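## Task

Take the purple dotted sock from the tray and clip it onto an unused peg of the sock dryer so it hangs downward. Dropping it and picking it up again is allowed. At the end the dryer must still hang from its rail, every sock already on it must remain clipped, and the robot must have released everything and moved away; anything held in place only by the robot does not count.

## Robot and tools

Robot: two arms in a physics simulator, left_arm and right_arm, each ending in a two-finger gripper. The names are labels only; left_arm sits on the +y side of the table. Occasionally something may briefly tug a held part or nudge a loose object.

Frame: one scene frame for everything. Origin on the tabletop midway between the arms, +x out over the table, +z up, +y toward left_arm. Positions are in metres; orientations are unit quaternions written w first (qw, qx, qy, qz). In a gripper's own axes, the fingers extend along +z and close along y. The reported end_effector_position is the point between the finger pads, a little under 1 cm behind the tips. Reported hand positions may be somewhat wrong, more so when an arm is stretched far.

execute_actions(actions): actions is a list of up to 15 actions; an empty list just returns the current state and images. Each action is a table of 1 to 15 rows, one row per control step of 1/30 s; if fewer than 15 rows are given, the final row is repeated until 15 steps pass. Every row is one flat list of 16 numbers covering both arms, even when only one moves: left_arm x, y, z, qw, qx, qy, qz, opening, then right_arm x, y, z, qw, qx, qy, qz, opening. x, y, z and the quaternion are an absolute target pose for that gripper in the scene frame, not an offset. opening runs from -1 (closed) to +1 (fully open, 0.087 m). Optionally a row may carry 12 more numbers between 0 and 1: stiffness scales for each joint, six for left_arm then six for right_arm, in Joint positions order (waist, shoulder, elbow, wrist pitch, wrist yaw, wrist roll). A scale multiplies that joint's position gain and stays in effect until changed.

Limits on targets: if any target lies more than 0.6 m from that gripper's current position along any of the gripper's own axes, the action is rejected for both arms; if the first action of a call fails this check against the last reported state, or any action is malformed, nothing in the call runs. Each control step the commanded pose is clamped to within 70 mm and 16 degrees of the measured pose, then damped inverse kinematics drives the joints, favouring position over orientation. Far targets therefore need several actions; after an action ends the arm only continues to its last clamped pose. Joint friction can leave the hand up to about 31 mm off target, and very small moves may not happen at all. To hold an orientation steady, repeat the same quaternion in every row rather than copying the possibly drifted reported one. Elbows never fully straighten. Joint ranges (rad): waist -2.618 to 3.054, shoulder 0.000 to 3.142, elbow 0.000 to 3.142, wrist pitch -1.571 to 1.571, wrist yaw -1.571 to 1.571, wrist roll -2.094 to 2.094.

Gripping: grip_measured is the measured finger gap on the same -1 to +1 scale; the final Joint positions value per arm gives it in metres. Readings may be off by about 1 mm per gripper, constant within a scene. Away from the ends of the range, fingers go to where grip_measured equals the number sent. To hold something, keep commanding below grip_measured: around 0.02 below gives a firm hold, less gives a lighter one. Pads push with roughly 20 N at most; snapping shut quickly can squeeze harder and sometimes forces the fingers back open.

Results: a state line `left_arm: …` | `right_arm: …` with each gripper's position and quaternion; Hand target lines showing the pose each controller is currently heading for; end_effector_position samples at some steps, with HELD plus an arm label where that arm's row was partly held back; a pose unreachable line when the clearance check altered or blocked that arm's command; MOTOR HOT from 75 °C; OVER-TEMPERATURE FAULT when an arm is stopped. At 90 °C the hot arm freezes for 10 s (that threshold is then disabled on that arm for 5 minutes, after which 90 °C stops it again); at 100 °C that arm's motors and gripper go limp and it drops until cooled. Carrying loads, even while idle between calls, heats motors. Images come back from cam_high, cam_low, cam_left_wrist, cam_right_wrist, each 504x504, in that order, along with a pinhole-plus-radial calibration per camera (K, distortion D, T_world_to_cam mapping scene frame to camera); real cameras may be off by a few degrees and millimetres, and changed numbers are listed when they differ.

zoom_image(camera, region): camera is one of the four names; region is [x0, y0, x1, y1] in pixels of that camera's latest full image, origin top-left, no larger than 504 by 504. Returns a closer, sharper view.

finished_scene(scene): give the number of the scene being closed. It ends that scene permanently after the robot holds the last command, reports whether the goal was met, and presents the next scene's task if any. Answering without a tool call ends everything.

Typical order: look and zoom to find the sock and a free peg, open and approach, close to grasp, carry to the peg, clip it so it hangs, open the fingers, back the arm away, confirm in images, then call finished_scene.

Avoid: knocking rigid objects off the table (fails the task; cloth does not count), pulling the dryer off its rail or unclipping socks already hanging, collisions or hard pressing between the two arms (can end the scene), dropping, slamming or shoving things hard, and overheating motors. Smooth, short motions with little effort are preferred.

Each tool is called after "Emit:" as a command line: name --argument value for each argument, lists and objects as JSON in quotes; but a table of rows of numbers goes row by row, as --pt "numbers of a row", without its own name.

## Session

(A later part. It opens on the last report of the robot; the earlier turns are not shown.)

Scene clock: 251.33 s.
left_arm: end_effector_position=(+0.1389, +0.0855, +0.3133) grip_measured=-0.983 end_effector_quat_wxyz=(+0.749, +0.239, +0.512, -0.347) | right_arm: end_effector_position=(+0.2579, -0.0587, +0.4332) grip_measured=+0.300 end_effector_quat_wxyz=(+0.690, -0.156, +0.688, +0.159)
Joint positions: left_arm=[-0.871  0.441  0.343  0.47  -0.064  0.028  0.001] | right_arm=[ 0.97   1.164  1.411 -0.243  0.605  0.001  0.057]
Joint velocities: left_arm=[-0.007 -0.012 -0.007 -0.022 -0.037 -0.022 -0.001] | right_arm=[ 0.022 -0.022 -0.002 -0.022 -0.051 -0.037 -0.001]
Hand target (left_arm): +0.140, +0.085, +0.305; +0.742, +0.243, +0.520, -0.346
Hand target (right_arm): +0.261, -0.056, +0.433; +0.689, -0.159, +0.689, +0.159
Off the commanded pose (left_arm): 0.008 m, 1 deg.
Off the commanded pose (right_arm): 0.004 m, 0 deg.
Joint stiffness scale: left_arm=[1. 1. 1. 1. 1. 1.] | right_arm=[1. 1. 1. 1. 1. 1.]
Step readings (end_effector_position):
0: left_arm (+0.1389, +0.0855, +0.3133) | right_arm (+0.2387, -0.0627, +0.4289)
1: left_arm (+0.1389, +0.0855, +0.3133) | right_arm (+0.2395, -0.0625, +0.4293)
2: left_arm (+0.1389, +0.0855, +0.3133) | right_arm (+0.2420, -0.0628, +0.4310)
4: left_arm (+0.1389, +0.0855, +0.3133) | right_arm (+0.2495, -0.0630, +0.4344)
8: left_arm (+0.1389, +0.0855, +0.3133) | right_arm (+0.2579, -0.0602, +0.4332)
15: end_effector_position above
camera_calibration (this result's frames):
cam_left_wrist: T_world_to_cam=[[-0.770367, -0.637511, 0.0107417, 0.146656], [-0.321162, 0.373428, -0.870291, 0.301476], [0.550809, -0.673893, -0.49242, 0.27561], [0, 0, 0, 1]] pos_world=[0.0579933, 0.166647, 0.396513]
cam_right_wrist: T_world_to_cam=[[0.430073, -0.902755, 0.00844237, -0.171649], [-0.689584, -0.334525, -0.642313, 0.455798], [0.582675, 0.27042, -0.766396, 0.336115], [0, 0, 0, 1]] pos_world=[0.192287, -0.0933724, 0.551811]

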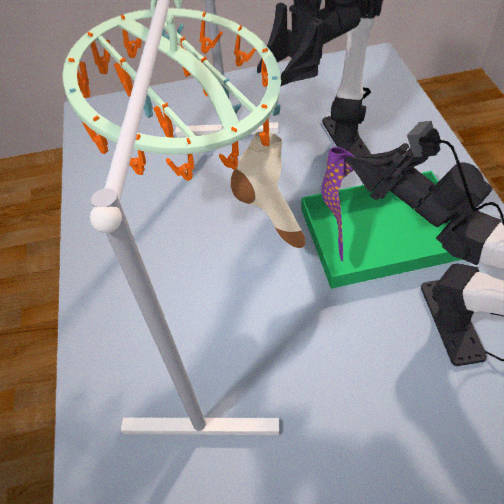

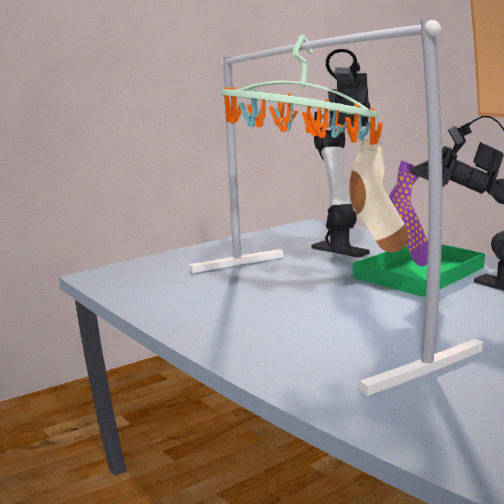

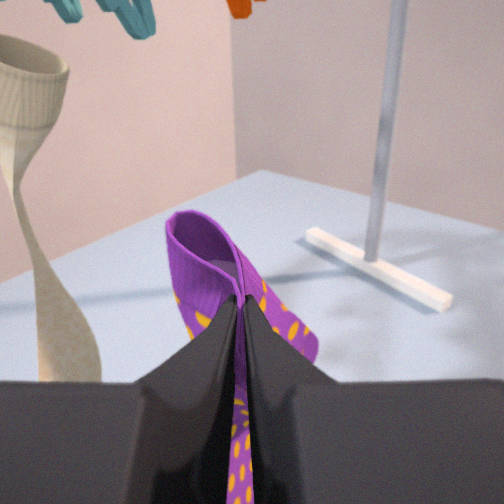

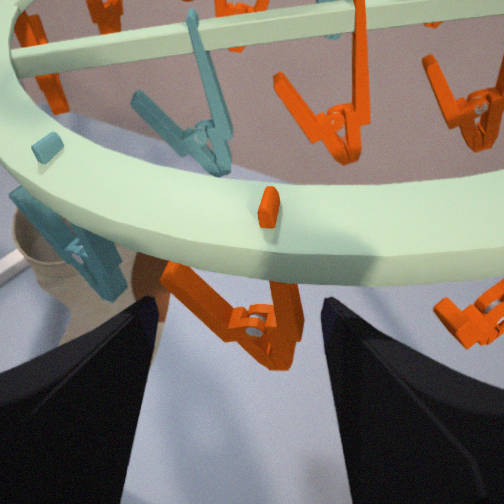

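Emit:
execute_actions --actions '[[[0.14,0.085,0.305,0.742,0.243,0.52,-0.346,-1,0.262,-0.046,0.433,0.689,-0.159,0.689,0.159,0.35],[0.14,0.085,0.305,0.742,0.243,0.52,-0.346,-1,0.262,-0.046,0.433,0.689,-0.159,0.689,0.159,0.35],[0.14,0.085,0.305,0.742,0.243,0.52,-0.346,-1,0.262,-0.046,0.433,0.689,-0.159,0.689,0.159,0.35],[0.14,0.085,0.305,0.742,0.243,0.52,-0.346,-1,0.268,-0.044,0.433,0.689,-0.159,0.689,0.159,0.35],[0.14,0.085,0.305,0.742,0.243,0.52,-0.346,-1,0.274,-0.044,0.433,0.689,-0.159,0.689,0.159,0.35],[0.14,0.085,0.305,0.742,0.243,0.52,-0.346,-1,0.274,-0.044,0.433,0.689,-0.159,0.689,0.159,0.35],[0.14,0.085,0.305,0.742,0.243,0.52,-0.346,-1,0.276,-0.046,0.433,0.689,-0.159,0.689,0.159,0.35],[0.14,0.085,0.305,0.742,0.243,0.52,-0.346,-1,0.272,-0.051,0.433,0.689,-0.159,0.689,0.159,0.35]]]'

Emit:
zoom_image --camera "cam_right_wrist" --region '[100,180,400,450]'

Scene clock: 264.03 s.
left_arm: end_effector_position=(+0.1389, +0.0855, +0.3133) grip_measured=-0.983 end_effector_quat_wxyz=(+0.749, +0.239, +0.512, -0.347) | right_arm: end_effector_position=(+0.2696, -0.0524, +0.4334) grip_measured=+0.350 end_effector_quat_wxyz=(+0.690, -0.156, +0.689, +0.159)
Joint positions: left_arm=[-0.871  0.441  0.343  0.47  -0.064  0.028  0.001] | right_arm=[ 0.937  1.203  1.434 -0.228  0.571  0.001  0.059]
Joint velocities: left_arm=[-0.002 -0.012  0.007 -0.037 -0.051  0.007 -0.001] | right_arm=[-0.007  0.017 -0.012 -0.022 -0.095  0.007 -0.   ]
Hand target (left_arm): +0.140, +0.085, +0.305; +0.742, +0.243, +0.520, -0.346
Hand target (right_arm): +0.272, -0.051, +0.433; +0.689, -0.159, +0.689, +0.159
Off the commanded pose (left_arm): 0.008 m, 1 deg.
Off the commanded pose (right_arm): 0.003 m, 0 deg.
Joint stiffness scale: left_arm=[1. 1. 1. 1. 1. 1.] | right_arm=[1. 1. 1. 1. 1. 1.]
Step readings (end_effector_position):
0: left_arm (+0.1389, +0.0855, +0.3133) | right_arm (+0.2575, -0.0579, +0.4332)
1: left_arm (+0.1389, +0.0855, +0.3133) | right_arm (+0.2577, -0.0575, +0.4334)
2: left_arm (+0.1389, +0.0855, +0.3133) | right_arm (+0.2583, -0.0566, +0.4341)
4: left_arm (+0.1389, +0.0855, +0.3133) | right_arm (+0.2596, -0.0544, +0.4347)
8: left_arm (+0.1389, +0.0855, +0.3133) | right_arm (+0.2686, -0.0525, +0.4335)
15: end_effector_position above
camera_calibration (this result's frames):
cam_left_wrist: T_world_to_cam=[[-0.770367, -0.637511, 0.0107417, 0.146656], [-0.321162, 0.373428, -0.870291, 0.301476], [0.550809, -0.673893, -0.49242, 0.27561], [0, 0, 0, 1]] pos_world=[0.0579933, 0.166647, 0.396513]
cam_right_wrist: T_world_to_cam=[[0.43111, -0.902253, 0.00918243, -0.171599], [-0.689507, -0.335987, -0.641633, 0.4657], [0.582, 0.270283, -0.766957, 0.328095], [0, 0, 0, 1]] pos_world=[0.20413, -0.0870348, 0.552019]

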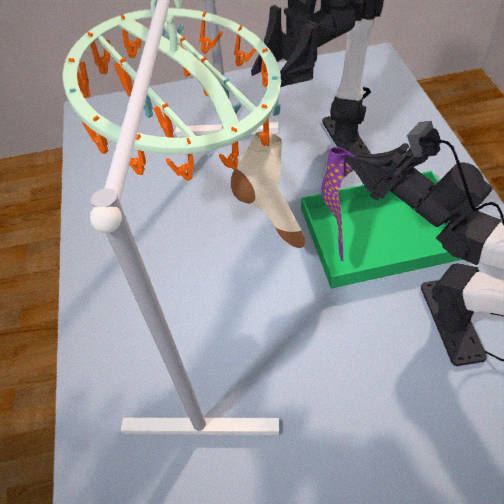

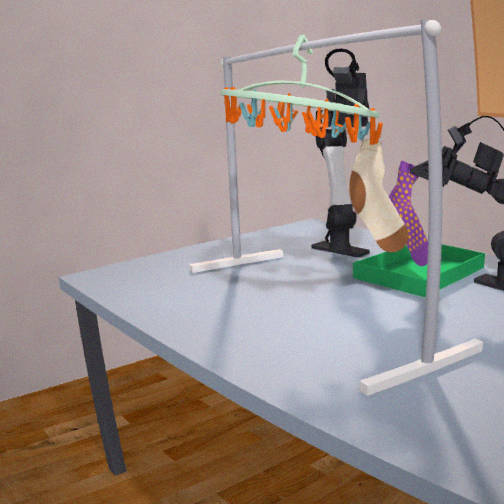

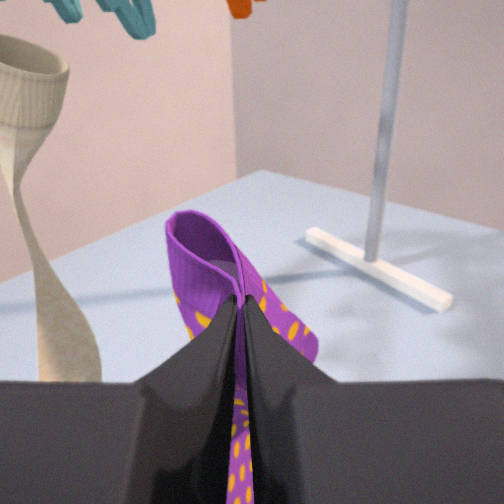

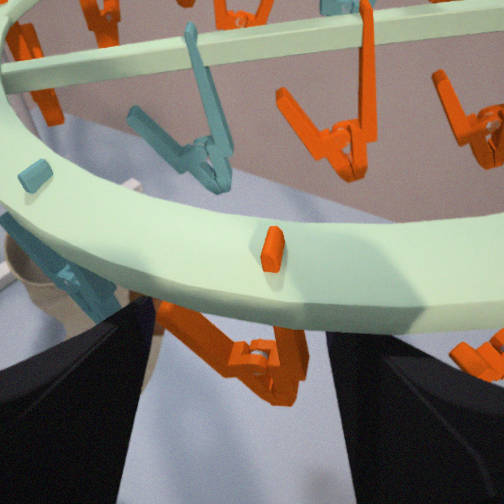

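Region (100, 180, 400, 450) of cam_right_wrist's 504x504 image, scaled by 1.680, with more detail than that image has; it fills the top 454 rows of this view, and the rest is white.

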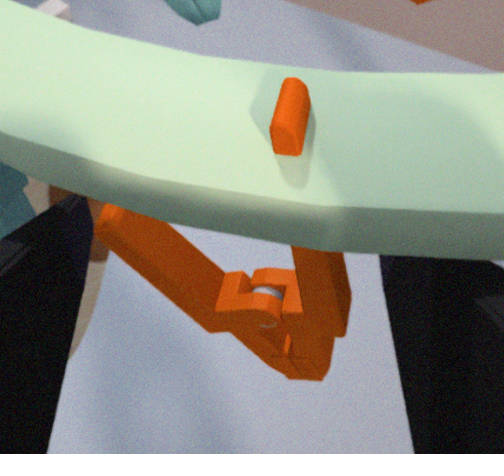

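Emit:
execute_actions --actions '[[[0.14,0.085,0.305,0.742,0.243,0.52,-0.346,-1,0.272,-0.051,0.433,0.689,-0.159,0.689,0.159,0.2],[0.14,0.085,0.305,0.742,0.243,0.52,-0.346,-1,0.272,-0.051,0.433,0.689,-0.159,0.689,0.159,0.15],[0.14,0.085,0.305,0.742,0.243,0.52,-0.346,-1,0.272,-0.051,0.433,0.689,-0.159,0.689,0.159,0.1],[0.14,0.085,0.305,0.742,0.243,0.52,-0.346,-1,0.272,-0.051,0.433,0.689,-0.159,0.689,0.159,0.05],[0.14,0.085,0.305,0.742,0.243,0.52,-0.346,-1,0.272,-0.051,0.433,0.689,-0.159,0.689,0.159,0.0]],[[0.14,0.085,0.305,0.742,0.243,0.52,-0.346,-1,0.272,-0.051,0.433,0.689,-0.159,0.689,0.159,-0.07],[0.14,0.085,0.305,0.742,0.243,0.52,-0.346,-1,0.272,-0.051,0.433,0.689,-0.159,0.689,0.159,-0.14],[0.14,0.085,0.305,0.742,0.243,0.52,-0.346,-1,0.272,-0.051,0.433,0.689,-0.159,0.689,0.159,-0.21],[0.14,0.085,0.305,0.742,0.243,0.52,-0.346,-1,0.272,-0.051,0.433,0.689,-0.159,0.689,0.159,-0.28],[0.14,0.085,0.305,0.742,0.243,0.52,-0.346,-1,0.272,-0.051,0.433,0.689,-0.159,0.689,0.159,-0.35]]]'

Scene clock: 279.37 s.
left_arm: end_effector_position=(+0.1389, +0.0855, +0.3133) grip_measured=-0.983 end_effector_quat_wxyz=(+0.749, +0.239, +0.512, -0.347) | right_arm: end_effector_position=(+0.2693, -0.0517, +0.4334) grip_measured=-0.049 end_effector_quat_wxyz=(+0.690, -0.158, +0.688, +0.160)
Joint positions: left_arm=[-0.871  0.441  0.343  0.47  -0.064  0.028  0.001] | right_arm=[ 0.937  1.203  1.434 -0.228  0.567  0.001  0.042]
Joint velocities: left_arm=[ 0.007 -0.022 -0.012  0.007 -0.051 -0.051  0.   ] | right_arm=[-0.032 -0.007 -0.017 -0.051 -0.007  0.022  0.   ]
Hand target (left_arm): +0.140, +0.085, +0.305; +0.742, +0.243, +0.520, -0.346
Hand target (right_arm): +0.272, -0.051, +0.433; +0.689, -0.159, +0.689, +0.159
Off the commanded pose (left_arm): 0.008 m, 1 deg.
Off the commanded pose (right_arm): 0.003 m, 0 deg.
Joint stiffness scale: left_arm=[1. 1. 1. 1. 1. 1.] | right_arm=[1. 1. 1. 1. 1. 1.]
Step readings (end_effector_position; steps 1 to 15: 1st action; 16 to 30: 2nd action):
0: left_arm (+0.1389, +0.0855, +0.3133) | right_arm (+0.2694, -0.0518, +0.4334)
1: left_arm (+0.1389, +0.0855, +0.3133) | right_arm (+0.2694, -0.0518, +0.4334)
2: left_arm (+0.1389, +0.0855, +0.3133) | right_arm (+0.2694, -0.0518, +0.4334)
4: left_arm (+0.1389, +0.0855, +0.3133) | right_arm (+0.2694, -0.0518, +0.4334)
8: left_arm (+0.1389, +0.0855, +0.3133) | right_arm (+0.2693, -0.0518, +0.4334)
15: left_arm (+0.1389, +0.0855, +0.3133) | right_arm (+0.2693, -0.0518, +0.4334)
16: left_arm (+0.1389, +0.0855, +0.3133) | right_arm (+0.2693, -0.0518, +0.4334)
17: left_arm (+0.1389, +0.0855, +0.3133) | right_arm (+0.2693, -0.0518, +0.4334)
19: left_arm (+0.1389, +0.0855, +0.3133) | right_arm (+0.2693, -0.0517, +0.4334)
23: left_arm (+0.1389, +0.0855, +0.3133) | right_arm (+0.2693, -0.0517, +0.4334)
30: end_effector_position above
camera_calibration (this result's frames):
cam_left_wrist: T_world_to_cam=[[-0.770367, -0.637511, 0.0107417, 0.146656], [-0.321162, 0.373428, -0.870291, 0.301476], [0.550809, -0.673893, -0.49242, 0.27561], [0, 0, 0, 1]] pos_world=[0.0579933, 0.166647, 0.396513]
cam_right_wrist: T_world_to_cam=[[0.434892, -0.900436, 0.00919333, -0.171792], [-0.688084, -0.338881, -0.641638, 0.465171], [0.58087, 0.272718, -0.766952, 0.328532], [0, 0, 0, 1]] pos_world=[0.203953, -0.086646, 0.55202]

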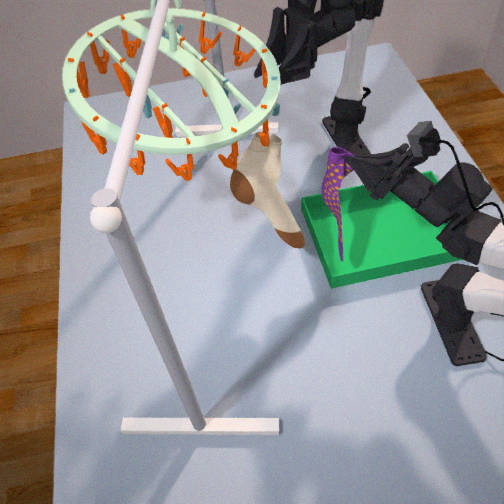

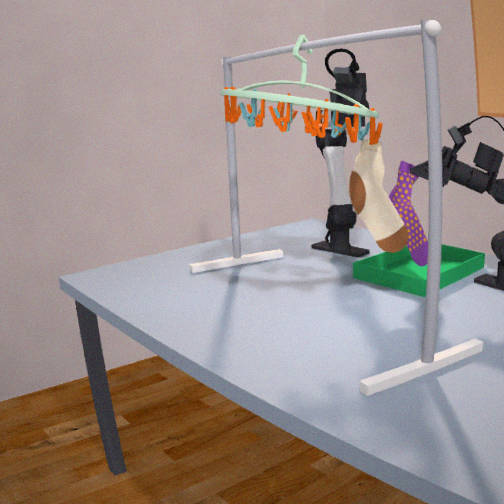

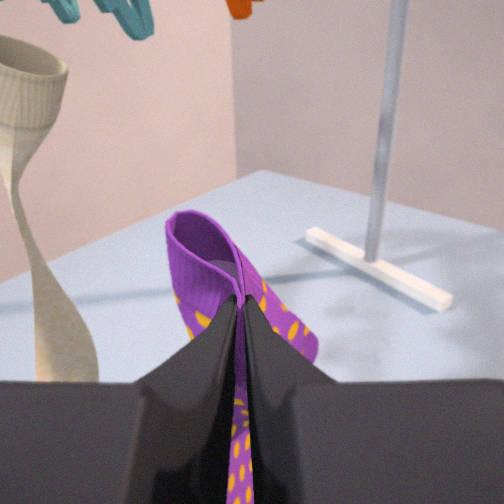

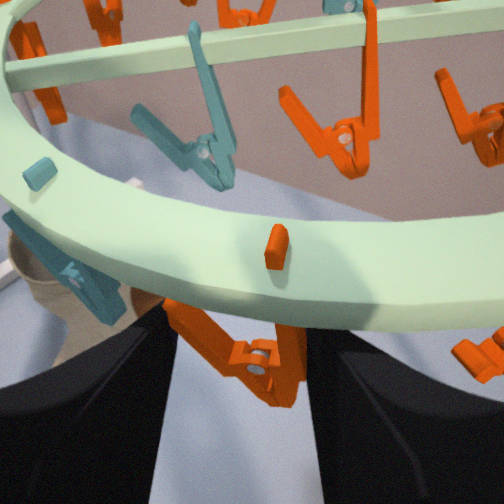

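Emit:
zoom_image --camera "cam_right_wrist" --region '[120,250,380,450]'

Emit:
zoom_image --camera "cam_high" --region '[200,20,380,200]'

Region (120, 250, 380, 450) of cam_right_wrist's 504x504 image, scaled by 1.938, with more detail than that image has; it fills the top 388 rows of this view, and the rest is white.

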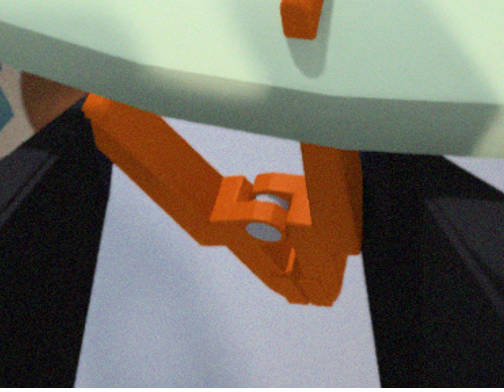

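Region (200, 20, 380, 200) of cam_high's 504x504 image, scaled by 2.800, with more detail than that image has.

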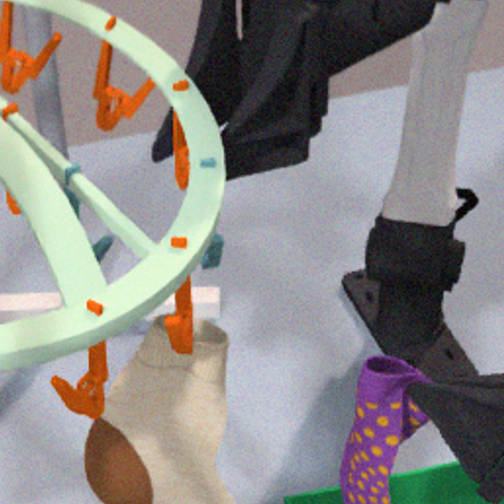

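Emit:
execute_actions --actions '[[[0.14,0.085,0.305,0.742,0.243,0.52,-0.346,-1,0.272,-0.051,0.433,0.689,-0.159,0.689,0.159,-0.45],[0.14,0.085,0.305,0.742,0.243,0.52,-0.346,-1,0.272,-0.051,0.433,0.689,-0.159,0.689,0.159,-0.5],[0.14,0.085,0.305,0.742,0.243,0.52,-0.346,-1,0.272,-0.051,0.433,0.689,-0.159,0.689,0.159,-0.55],[0.14,0.085,0.305,0.742,0.243,0.52,-0.346,-1,0.272,-0.051,0.433,0.689,-0.159,0.689,0.159,-0.6]]]'

Scene clock: 292.23 s.
left_arm: end_effector_position=(+0.1389, +0.0855, +0.3133) grip_measured=-0.983 end_effector_quat_wxyz=(+0.749, +0.239, +0.512, -0.347) | right_arm: end_effector_position=(+0.2693, -0.0517, +0.4334) grip_measured=-0.049 end_effector_quat_wxyz=(+0.690, -0.158, +0.688, +0.160)
Joint positions: left_arm=[-0.871  0.441  0.343  0.47  -0.064  0.028  0.001] | right_arm=[ 0.937  1.203  1.434 -0.228  0.567  0.001  0.042]
Joint velocities: left_arm=[ 0.007 -0.027 -0.007  0.051 -0.051  0.037  0.001] | right_arm=[-0.017  0.022 -0.017  0.022  0.007 -0.007 -0.   ]
Hand target (left_arm): +0.140, +0.085, +0.305; +0.742, +0.243, +0.520, -0.346
Hand target (right_arm): +0.272, -0.051, +0.433; +0.689, -0.159, +0.689, +0.159
Off the commanded pose (left_arm): 0.008 m, 1 deg.
Off the commanded pose (right_arm): 0.003 m, 0 deg.
Joint stiffness scale: left_arm=[1. 1. 1. 1. 1. 1.] | right_arm=[1. 1. 1. 1. 1. 1.]
Step readings (end_effector_position):
0: left_arm (+0.1389, +0.0855, +0.3133) | right_arm (+0.2693, -0.0517, +0.4334)
1: left_arm (+0.1389, +0.0855, +0.3133) | right_arm (+0.2693, -0.0517, +0.4334)
2: left_arm (+0.1389, +0.0855, +0.3133) | right_arm (+0.2693, -0.0517, +0.4334)
4: left_arm (+0.1389, +0.0855, +0.3133) | right_arm (+0.2693, -0.0517, +0.4334)
8: left_arm (+0.1389, +0.0855, +0.3133) | right_arm (+0.2693, -0.0517, +0.4334)
15: end_effector_position above
camera_calibration (this result's frames):
cam_left_wrist: T_world_to_cam=[[-0.770367, -0.637511, 0.0107417, 0.146656], [-0.321162, 0.373428, -0.870291, 0.301476], [0.550809, -0.673893, -0.49242, 0.27561], [0, 0, 0, 1]] pos_world=[0.0579933, 0.166647, 0.396513]
cam_right_wrist: T_world_to_cam=[[0.434892, -0.900436, 0.00919333, -0.171792], [-0.688084, -0.338881, -0.641638, 0.465171], [0.58087, 0.272718, -0.766952, 0.328532], [0, 0, 0, 1]] pos_world=[0.203953, -0.086646, 0.55202]

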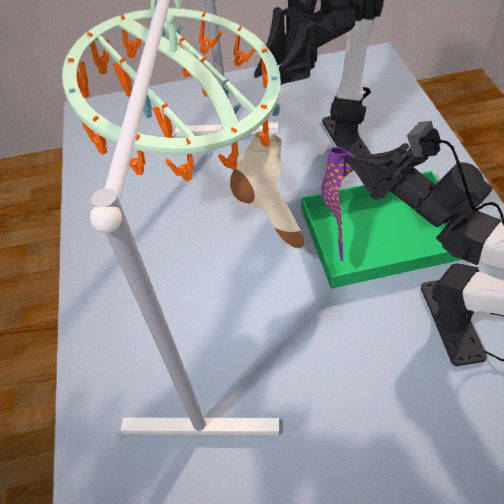

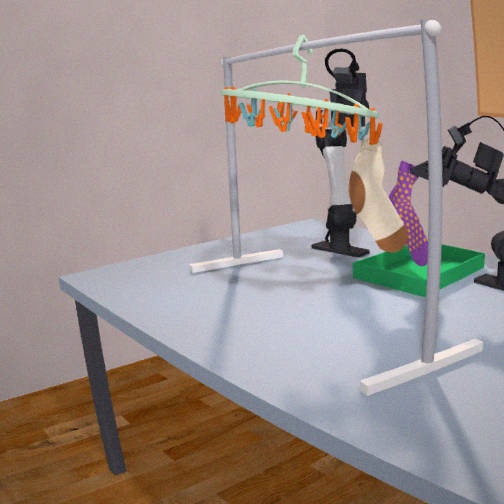

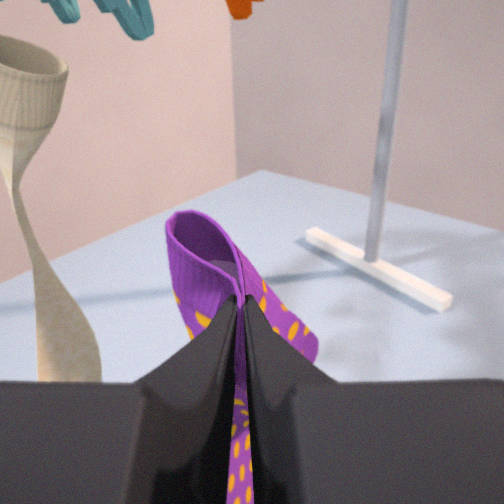

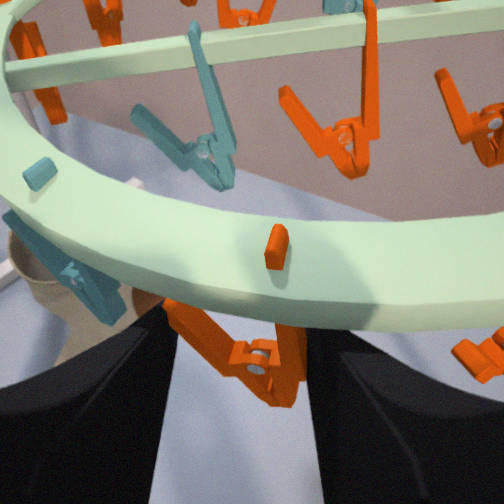

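Emit:
execute_actions --actions '[[[0.14,0.085,0.305,0.742,0.243,0.52,-0.346,-1,0.272,-0.051,0.433,0.689,-0.159,0.689,0.159,0.05],[0.14,0.085,0.305,0.742,0.243,0.52,-0.346,-1,0.272,-0.051,0.433,0.689,-0.159,0.689,0.159,0.15],[0.14,0.085,0.305,0.742,0.243,0.52,-0.346,-1,0.272,-0.051,0.433,0.689,-0.159,0.689,0.159,0.25],[0.14,0.085,0.305,0.742,0.243,0.52,-0.346,-1,0.272,-0.051,0.433,0.689,-0.159,0.689,0.159,0.25],[0.14,0.085,0.305,0.742,0.243,0.52,-0.346,-1,0.272,-0.051,0.433,0.689,-0.159,0.689,0.159,0.25],[0.14,0.085,0.305,0.742,0.243,0.52,-0.346,-1,0.28,-0.044,0.415,0.689,-0.159,0.689,0.159,0.25],[0.14,0.085,0.305,0.742,0.243,0.52,-0.346,-1,0.28,-0.044,0.415,0.689,-0.159,0.689,0.159,0.25],[0.14,0.085,0.305,0.742,0.243,0.52,-0.346,-1,0.28,-0.044,0.415,0.689,-0.159,0.689,0.159,0.25],[0.14,0.085,0.305,0.742,0.243,0.52,-0.346,-1,0.28,-0.044,0.415,0.689,-0.159,0.689,0.159,0.25],[0.14,0.085,0.305,0.742,0.243,0.52,-0.346,-1,0.276,-0.049,0.426,0.689,-0.159,0.689,0.159,0.25]]]'

Emit:
zoom_image --camera "cam_right_wrist" --region '[120,250,380,450]'

Scene clock: 304.70 s.
left_arm: end_effector_position=(+0.1389, +0.0855, +0.3133) grip_measured=-0.983 end_effector_quat_wxyz=(+0.749, +0.239, +0.512, -0.347) | right_arm: end_effector_position=(+0.2740, -0.0499, +0.4240) grip_measured=+0.250 end_effector_quat_wxyz=(+0.689, -0.157, +0.689, +0.159)
Joint positions: left_arm=[-0.871  0.441  0.343  0.47  -0.064  0.028  0.001] | right_arm=[ 0.926  1.203  1.395 -0.191  0.558  0.001  0.055]
Joint velocities: left_arm=[ 0.002  0.002 -0.002 -0.022 -0.007  0.051 -0.   ] | right_arm=[-0.012 -0.007 -0.002 -0.007  0.081 -0.007 -0.   ]
Hand target (left_arm): +0.140, +0.085, +0.305; +0.742, +0.243, +0.520, -0.346
Hand target (right_arm): +0.276, -0.049, +0.426; +0.689, -0.159, +0.689, +0.159
Off the commanded pose (left_arm): 0.008 m, 1 deg.
Off the commanded pose (right_arm): 0.003 m, 0 deg.
Joint stiffness scale: left_arm=[1. 1. 1. 1. 1. 1.] | right_arm=[1. 1. 1. 1. 1. 1.]
Step readings (end_effector_position):
0: left_arm (+0.1389, +0.0855, +0.3133) | right_arm (+0.2693, -0.0517, +0.4334)
1: left_arm (+0.1389, +0.0855, +0.3133) | right_arm (+0.2693, -0.0517, +0.4334)
2: left_arm (+0.1389, +0.0855, +0.3133) | right_arm (+0.2693, -0.0516, +0.4334)
4: left_arm (+0.1389, +0.0855, +0.3133) | right_arm (+0.2693, -0.0516, +0.4334)
8: left_arm (+0.1389, +0.0855, +0.3133) | right_arm (+0.2731, -0.0504, +0.4296)
15: end_effector_position above
camera_calibration (this result's frames):
cam_left_wrist: T_world_to_cam=[[-0.770367, -0.637511, 0.0107417, 0.146656], [-0.321162, 0.373428, -0.870291, 0.301476], [0.550809, -0.673893, -0.49242, 0.27561], [0, 0, 0, 1]] pos_world=[0.0579933, 0.166647, 0.396513]
cam_right_wrist: T_world_to_cam=[[0.432496, -0.901578, 0.0102326, -0.172001], [-0.689623, -0.338087, -0.640404, 0.462964], [0.580834, 0.269916, -0.76797, 0.318447], [0, 0, 0, 1]] pos_world=[0.208695, -0.084504, 0.542802]

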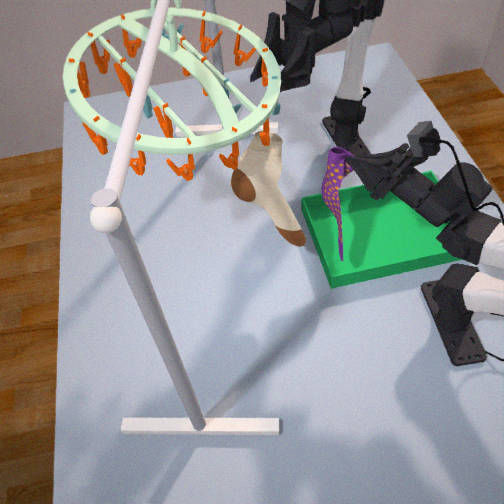

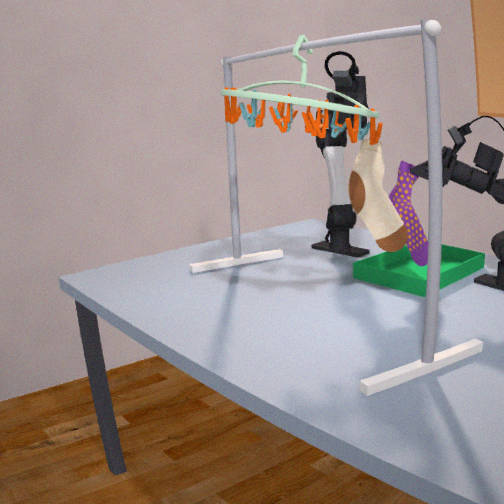

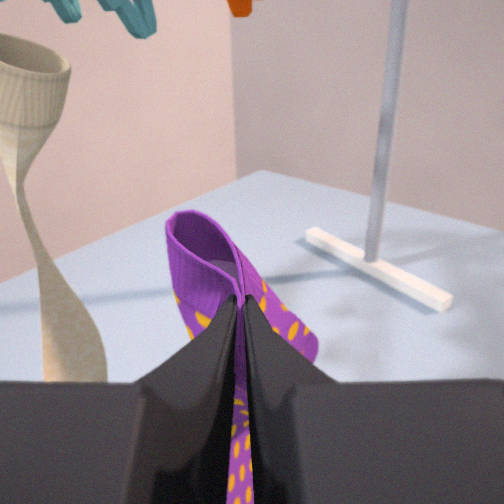

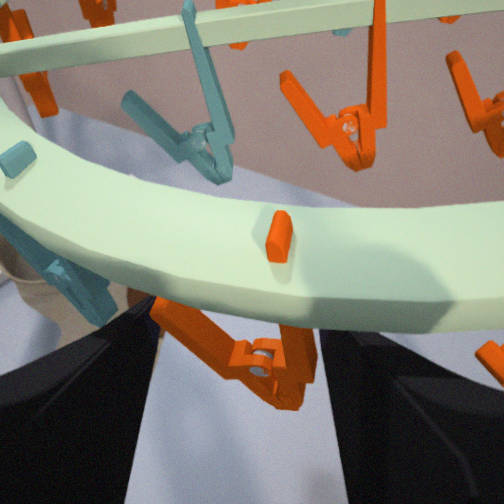

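Region (120, 250, 380, 450) of cam_right_wrist's 504x504 image, scaled by 1.938, with more detail than that image has; it fills the top 388 rows of this view, and the rest is white.

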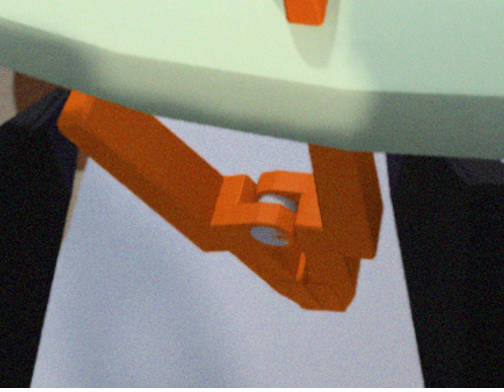

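Emit:
execute_actions --actions '[[[0.14,0.085,0.305,0.742,0.243,0.52,-0.346,-1,0.276,-0.049,0.426,0.689,-0.159,0.689,0.159,0.15],[0.14,0.085,0.305,0.742,0.243,0.52,-0.346,-1,0.276,-0.049,0.426,0.689,-0.159,0.689,0.159,0.05],[0.14,0.085,0.305,0.742,0.243,0.52,-0.346,-1,0.276,-0.049,0.426,0.689,-0.159,0.689,0.159,-0.05],[0.14,0.085,0.305,0.742,0.243,0.52,-0.346,-1,0.276,-0.049,0.426,0.689,-0.159,0.689,0.159,-0.15],[0.14,0.085,0.305,0.742,0.243,0.52,-0.346,-1,0.276,-0.049,0.426,0.689,-0.159,0.689,0.159,-0.25],[0.14,0.085,0.305,0.742,0.243,0.52,-0.346,-1,0.276,-0.049,0.426,0.689,-0.159,0.689,0.159,-0.35],[0.14,0.085,0.305,0.742,0.243,0.52,-0.346,-1,0.276,-0.049,0.426,0.689,-0.159,0.689,0.159,-0.45],[0.14,0.085,0.305,0.742,0.243,0.52,-0.346,-1,0.276,-0.049,0.426,0.689,-0.159,0.689,0.159,-0.55]],[[0.14,0.085,0.305,0.742,0.243,0.52,-0.346,-1,0.276,-0.049,0.426,0.689,-0.159,0.689,0.159,-0.55]]]'

Scene clock: 314.37 s.
left_arm: end_effector_position=(+0.1389, +0.0855, +0.3133) grip_measured=-0.983 end_effector_quat_wxyz=(+0.749, +0.239, +0.512, -0.347) | right_arm: end_effector_position=(+0.2739, -0.0496, +0.4240) grip_measured=-0.095 end_effector_quat_wxyz=(+0.689, -0.158, +0.689, +0.159)
Joint positions: left_arm=[-0.871  0.441  0.343  0.47  -0.064  0.028  0.001] | right_arm=[ 0.926  1.203  1.395 -0.191  0.556  0.001  0.04 ]
Joint velocities: left_arm=[ 0.002  0.002 -0.002 -0.095  0.037 -0.007 -0.001] | right_arm=[ 0.002 -0.017  0.002  0.022 -0.051  0.022  0.001]
Hand target (left_arm): +0.140, +0.085, +0.305; +0.742, +0.243, +0.520, -0.346
Hand target (right_arm): +0.276, -0.049, +0.426; +0.689, -0.159, +0.689, +0.159
Off the commanded pose (left_arm): 0.008 m, 1 deg.
Off the commanded pose (right_arm): 0.003 m, 0 deg.
Joint stiffness scale: left_arm=[1. 1. 1. 1. 1. 1.] | right_arm=[1. 1. 1. 1. 1. 1.]
Step readings (end_effector_position; steps 1 to 15: 1st action; 16 to 30: 2nd action):
0: left_arm (+0.1389, +0.0855, +0.3133) | right_arm (+0.2740, -0.0499, +0.4240)
1: left_arm (+0.1389, +0.0855, +0.3133) | right_arm (+0.2740, -0.0499, +0.4240)
2: left_arm (+0.1389, +0.0855, +0.3133) | right_arm (+0.2740, -0.0499, +0.4240)
4: left_arm (+0.1389, +0.0855, +0.3133) | right_arm (+0.2740, -0.0498, +0.4240)
8: left_arm (+0.1389, +0.0855, +0.3133) | right_arm (+0.2739, -0.0496, +0.4240)
15: left_arm (+0.1389, +0.0855, +0.3133) | right_arm (+0.2739, -0.0496, +0.4240)
16: left_arm (+0.1389, +0.0855, +0.3133) | right_arm (+0.2739, -0.0496, +0.4240)
17: left_arm (+0.1389, +0.0855, +0.3133) | right_arm (+0.2739, -0.0496, +0.4240)
19: left_arm (+0.1389, +0.0855, +0.3133) | right_arm (+0.2739, -0.0496, +0.4240)
23: left_arm (+0.1389, +0.0855, +0.3133) | right_arm (+0.2739, -0.0496, +0.4240)
30: end_effector_position above
camera_calibration (this result's frames):
cam_left_wrist: T_world_to_cam=[[-0.770367, -0.637511, 0.0107417, 0.146656], [-0.321162, 0.373428, -0.870291, 0.301476], [0.550809, -0.673893, -0.49242, 0.27561], [0, 0, 0, 1]] pos_world=[0.0579933, 0.166647, 0.396513]
cam_right_wrist: T_world_to_cam=[[0.434214, -0.900751, 0.0102345, -0.172097], [-0.688975, -0.339403, -0.640405, 0.462722], [0.58032, 0.271022, -0.767969, 0.318646], [0, 0, 0, 1]] pos_world=[0.208614, -0.0843273, 0.542802]

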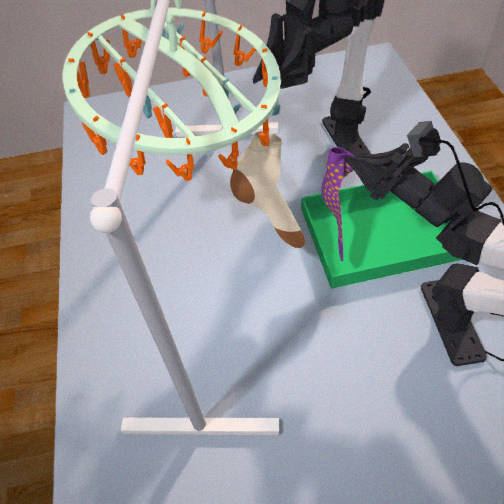

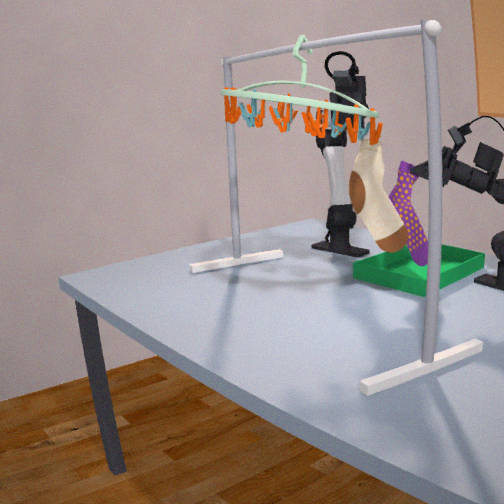

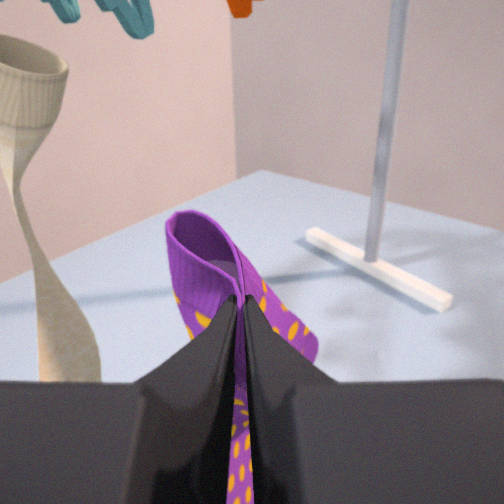

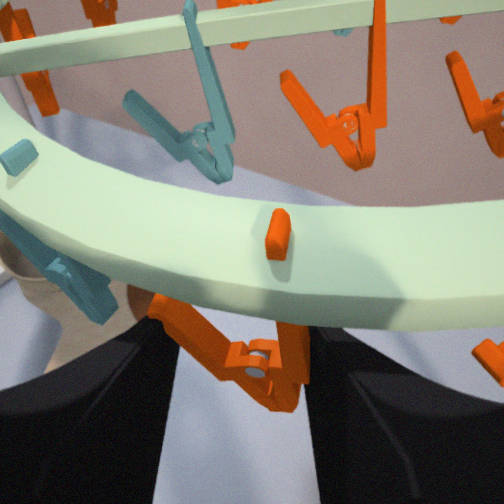

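Emit:
execute_actions --actions '[[[0.14,0.085,0.305,0.742,0.243,0.52,-0.346,-1,0.276,-0.049,0.426,0.684,-0.141,0.693,0.177,-0.55],[0.14,0.085,0.305,0.742,0.243,0.52,-0.346,-1,0.276,-0.049,0.426,0.684,-0.141,0.693,0.177,-0.55],[0.14,0.085,0.305,0.742,0.243,0.52,-0.346,-1,0.276,-0.049,0.426,0.679,-0.123,0.696,0.195,-0.55],[0.14,0.085,0.305,0.742,0.243,0.52,-0.346,-1,0.276,-0.049,0.426,0.679,-0.123,0.696,0.195,-0.55],[0.14,0.085,0.305,0.742,0.243,0.52,-0.346,-1,0.276,-0.049,0.426,0.674,-0.104,0.699,0.212,-0.55],[0.14,0.085,0.305,0.742,0.243,0.52,-0.346,-1,0.276,-0.049,0.426,0.674,-0.104,0.699,0.212,-0.55],[0.14,0.085,0.305,0.742,0.243,0.52,-0.346,-1,0.276,-0.049,0.426,0.669,-0.086,0.702,0.230,-0.55]]]'

Scene clock: 343.00 s.
left_arm: end_effector_position=(+0.1389, +0.0855, +0.3133) grip_measured=-0.983 end_effector_quat_wxyz=(+0.749, +0.239, +0.512, -0.347) | right_arm: end_effector_position=(+0.2761, -0.0467, +0.4248) grip_measured=-0.095 end_effector_quat_wxyz=(+0.672, -0.093, +0.701, +0.221)
Joint positions: left_arm=[-0.871  0.441  0.343  0.47  -0.064  0.028  0.001] | right_arm=[ 0.898  1.203  1.395 -0.191  0.531  0.185  0.04 ]
Joint velocities: left_arm=[-0.002  0.002  0.002  0.007 -0.007 -0.037  0.001] | right_arm=[ 0.007  0.017  0.027 -0.051 -0.095  0.037  0.   ]
Hand target (left_arm): +0.140, +0.085, +0.305; +0.742, +0.243, +0.520, -0.346
Hand target (right_arm): +0.276, -0.049, +0.426; +0.669, -0.086, +0.702, +0.230
Off the commanded pose (left_arm): 0.008 m, 1 deg.
Off the commanded pose (right_arm): 0.003 m, 1 deg.
Joint stiffness scale: left_arm=[1. 1. 1. 1. 1. 1.] | right_arm=[1. 1. 1. 1. 1. 1.]
Step readings (end_effector_position):
0: left_arm (+0.1389, +0.0855, +0.3133) | right_arm (+0.2739, -0.0496, +0.4240)
1: left_arm (+0.1389, +0.0855, +0.3133) | right_arm (+0.2738, -0.0493, +0.4241)
2: left_arm (+0.1389, +0.0855, +0.3133) | right_arm (+0.2739, -0.0492, +0.4241)
4: left_arm (+0.1389, +0.0855, +0.3133) | right_arm (+0.2746, -0.0490, +0.4241)
8: left_arm (+0.1389, +0.0855, +0.3133) | right_arm (+0.2762, -0.0487, +0.4243)
15: end_effector_position above
camera_calibration (this result's frames):
cam_left_wrist: T_world_to_cam=[[-0.770367, -0.637511, 0.0107417, 0.146656], [-0.321162, 0.373428, -0.870291, 0.301476], [0.550809, -0.673893, -0.49242, 0.27561], [0, 0, 0, 1]] pos_world=[0.0579933, 0.166647, 0.396513]
cam_right_wrist: T_world_to_cam=[[0.42512, -0.888501, -0.17274, -0.0896515], [-0.740865, -0.231932, -0.630338, 0.480794], [0.519992, 0.395946, -0.756859, 0.334876], [0, 0, 0, 1]] pos_world=[0.220184, -0.100736, 0.54103]

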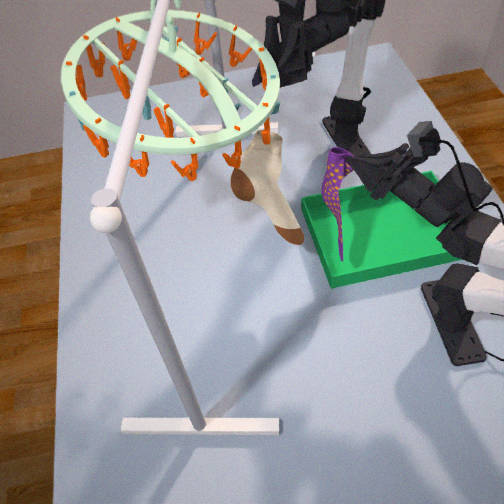

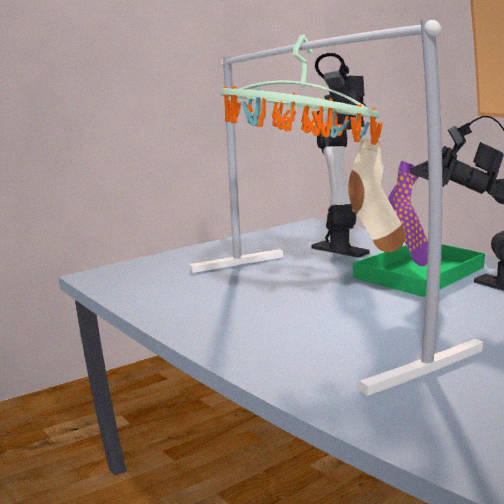

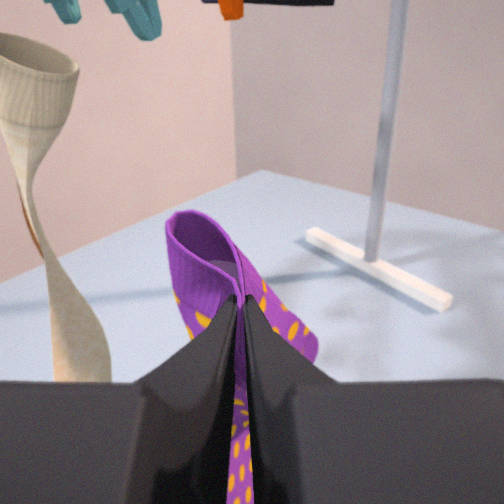

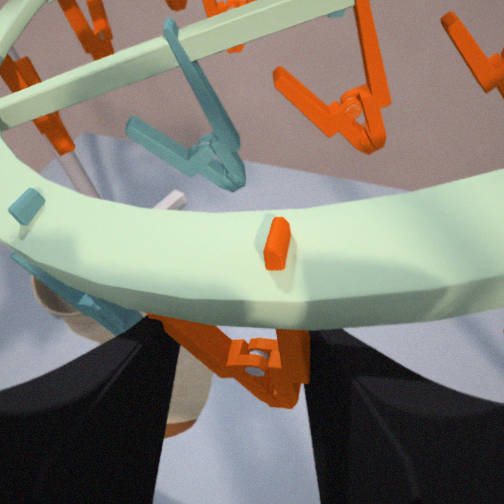

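Emit:
execute_actions --actions '[[[0.14,0.085,0.305,0.742,0.243,0.52,-0.346,-1,0.275,-0.049,0.426,0.679,-0.123,0.696,0.195,-0.3],[0.14,0.085,0.305,0.742,0.243,0.52,-0.346,-1,0.275,-0.049,0.426,0.679,-0.123,0.696,0.195,-0.1],[0.14,0.085,0.305,0.742,0.243,0.52,-0.346,-1,0.275,-0.049,0.426,0.689,-0.159,0.689,0.159,-0.1],[0.14,0.085,0.305,0.742,0.243,0.52,-0.346,-1,0.275,-0.049,0.426,0.689,-0.159,0.689,0.159,-0.1],[0.14,0.085,0.305,0.742,0.243,0.52,-0.346,-1,0.275,-0.049,0.426,0.689,-0.159,0.689,0.159,-0.1],[0.14,0.085,0.305,0.742,0.243,0.52,-0.346,-1,0.275,-0.049,0.426,0.689,-0.159,0.689,0.159,-0.1],[0.14,0.085,0.305,0.742,0.243,0.52,-0.346,-1,0.275,-0.049,0.426,0.689,-0.159,0.689,0.159,0.0],[0.14,0.085,0.305,0.742,0.243,0.52,-0.346,-1,0.275,-0.049,0.426,0.689,-0.159,0.689,0.159,0.1],[0.14,0.085,0.305,0.742,0.243,0.52,-0.346,-1,0.275,-0.049,0.426,0.689,-0.159,0.689,0.159,0.2],[0.14,0.085,0.305,0.742,0.243,0.52,-0.346,-1,0.275,-0.049,0.426,0.689,-0.159,0.689,0.159,0.35]],[[0.14,0.085,0.305,0.742,0.243,0.52,-0.346,-1,0.275,-0.049,0.435,0.697,-0.204,0.677,0.114,0.35],[0.14,0.085,0.305,0.742,0.243,0.52,-0.346,-1,0.275,-0.049,0.435,0.697,-0.204,0.677,0.114,0.35],[0.14,0.085,0.305,0.742,0.243,0.52,-0.346,-1,0.275,-0.049,0.435,0.697,-0.204,0.677,0.114,0.35],[0.14,0.085,0.305,0.742,0.243,0.52,-0.346,-1,0.275,-0.049,0.435,0.704,-0.248,0.662,0.068,0.35],[0.14,0.085,0.305,0.742,0.243,0.52,-0.346,-1,0.275,-0.049,0.435,0.704,-0.248,0.662,0.068,0.35],[0.14,0.085,0.305,0.742,0.243,0.52,-0.346,-1,0.275,-0.049,0.43,0.704,-0.248,0.662,0.068,0.35]]]'

Scene clock: 364.70 s.
left_arm: end_effector_position=(+0.1389, +0.0855, +0.3133) grip_measured=-0.983 end_effector_quat_wxyz=(+0.749, +0.239, +0.512, -0.347) | right_arm: end_effector_position=(+0.2725, -0.0551, +0.4414) grip_measured=+0.350 end_effector_quat_wxyz=(+0.711, -0.233, +0.658, +0.084)
Joint positions: left_arm=[-0.871  0.441  0.343  0.47  -0.064  0.028  0.001] | right_arm=[ 0.951  1.213  1.444 -0.201  0.575 -0.239  0.059]
Joint velocities: left_arm=[ 0.012  0.002  0.007  0.007  0.007  0.037 -0.001] | right_arm=[-0.002 -0.002  0.007  0.022  0.095 -0.125  0.   ]
Hand target (left_arm): +0.140, +0.085, +0.305; +0.742, +0.243, +0.520, -0.346
Hand target (right_arm): +0.275, -0.049, +0.430; +0.704, -0.248, +0.662, +0.068
Off the commanded pose (left_arm): 0.008 m, 1 deg.
Off the commanded pose (right_arm): 0.013 m, 3 deg.
Joint stiffness scale: left_arm=[1. 1. 1. 1. 1. 1.] | right_arm=[1. 1. 1. 1. 1. 1.]
Step readings (end_effector_position; steps 1 to 15: 1st action; 16 to 30: 2nd action):
0: left_arm (+0.1389, +0.0855, +0.3133) | right_arm (+0.2755, -0.0455, +0.4249)
1: left_arm (+0.1389, +0.0855, +0.3133) | right_arm (+0.2757, -0.0459, +0.4248)
2: left_arm (+0.1389, +0.0855, +0.3133) | right_arm (+0.2760, -0.0465, +0.4247)
4: left_arm (+0.1389, +0.0855, +0.3133) | right_arm (+0.2761, -0.0479, +0.4244)
8: left_arm (+0.1389, +0.0855, +0.3133) | right_arm (+0.2750, -0.0482, +0.4241)
15: left_arm (+0.1389, +0.0855, +0.3133) | right_arm (+0.2760, -0.0503, +0.4241)
16: left_arm (+0.1389, +0.0855, +0.3133) | right_arm (+0.2758, -0.0512, +0.4253)
17: left_arm (+0.1389, +0.0855, +0.3133) | right_arm (+0.2753, -0.0511, +0.4283)
19: left_arm (+0.1389, +0.0855, +0.3133) | right_arm (+0.2734, -0.0509, +0.4359)
23: left_arm (+0.1389, +0.0855, +0.3133) | right_arm (+0.2711, -0.0519, +0.4415)
30: end_effector_position above
camera_calibration (this result's frames):
cam_left_wrist: T_world_to_cam=[[-0.770367, -0.637511, 0.0107417, 0.146656], [-0.321162, 0.373428, -0.870291, 0.301476], [0.550809, -0.673893, -0.49242, 0.27561], [0, 0, 0, 1]] pos_world=[0.0579933, 0.166647, 0.396513]
cam_right_wrist: T_world_to_cam=[[0.422457, -0.876064, 0.232471, -0.270141], [-0.609987, -0.464506, -0.641989, 0.443305], [0.670407, 0.129408, -0.730621, 0.285401], [0, 0, 0, 1]] pos_world=[0.193198, -0.0676759, 0.555917]

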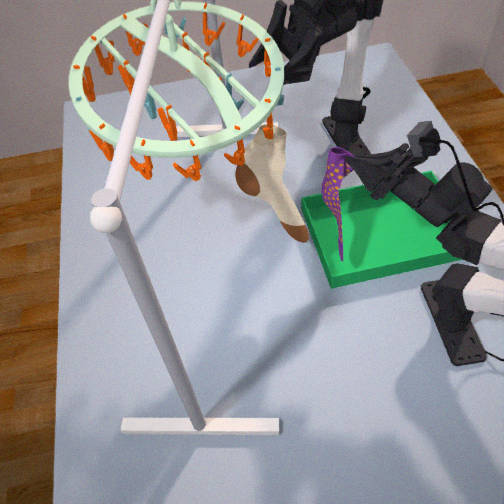

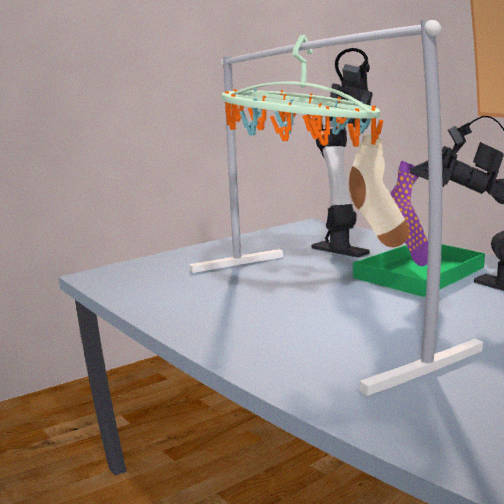

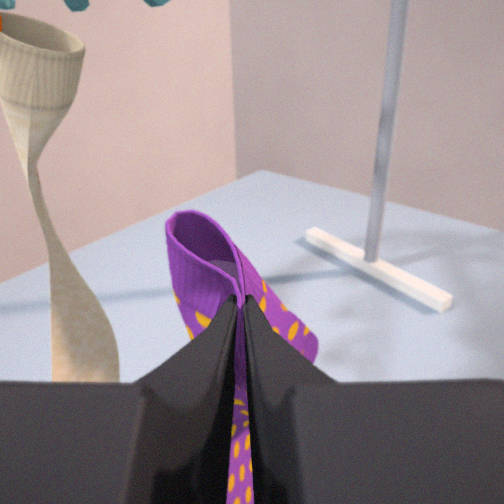

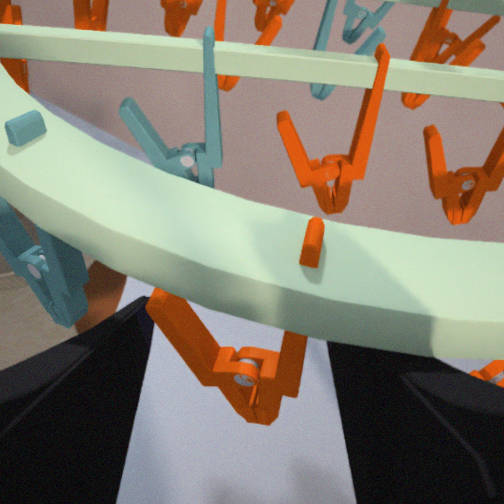

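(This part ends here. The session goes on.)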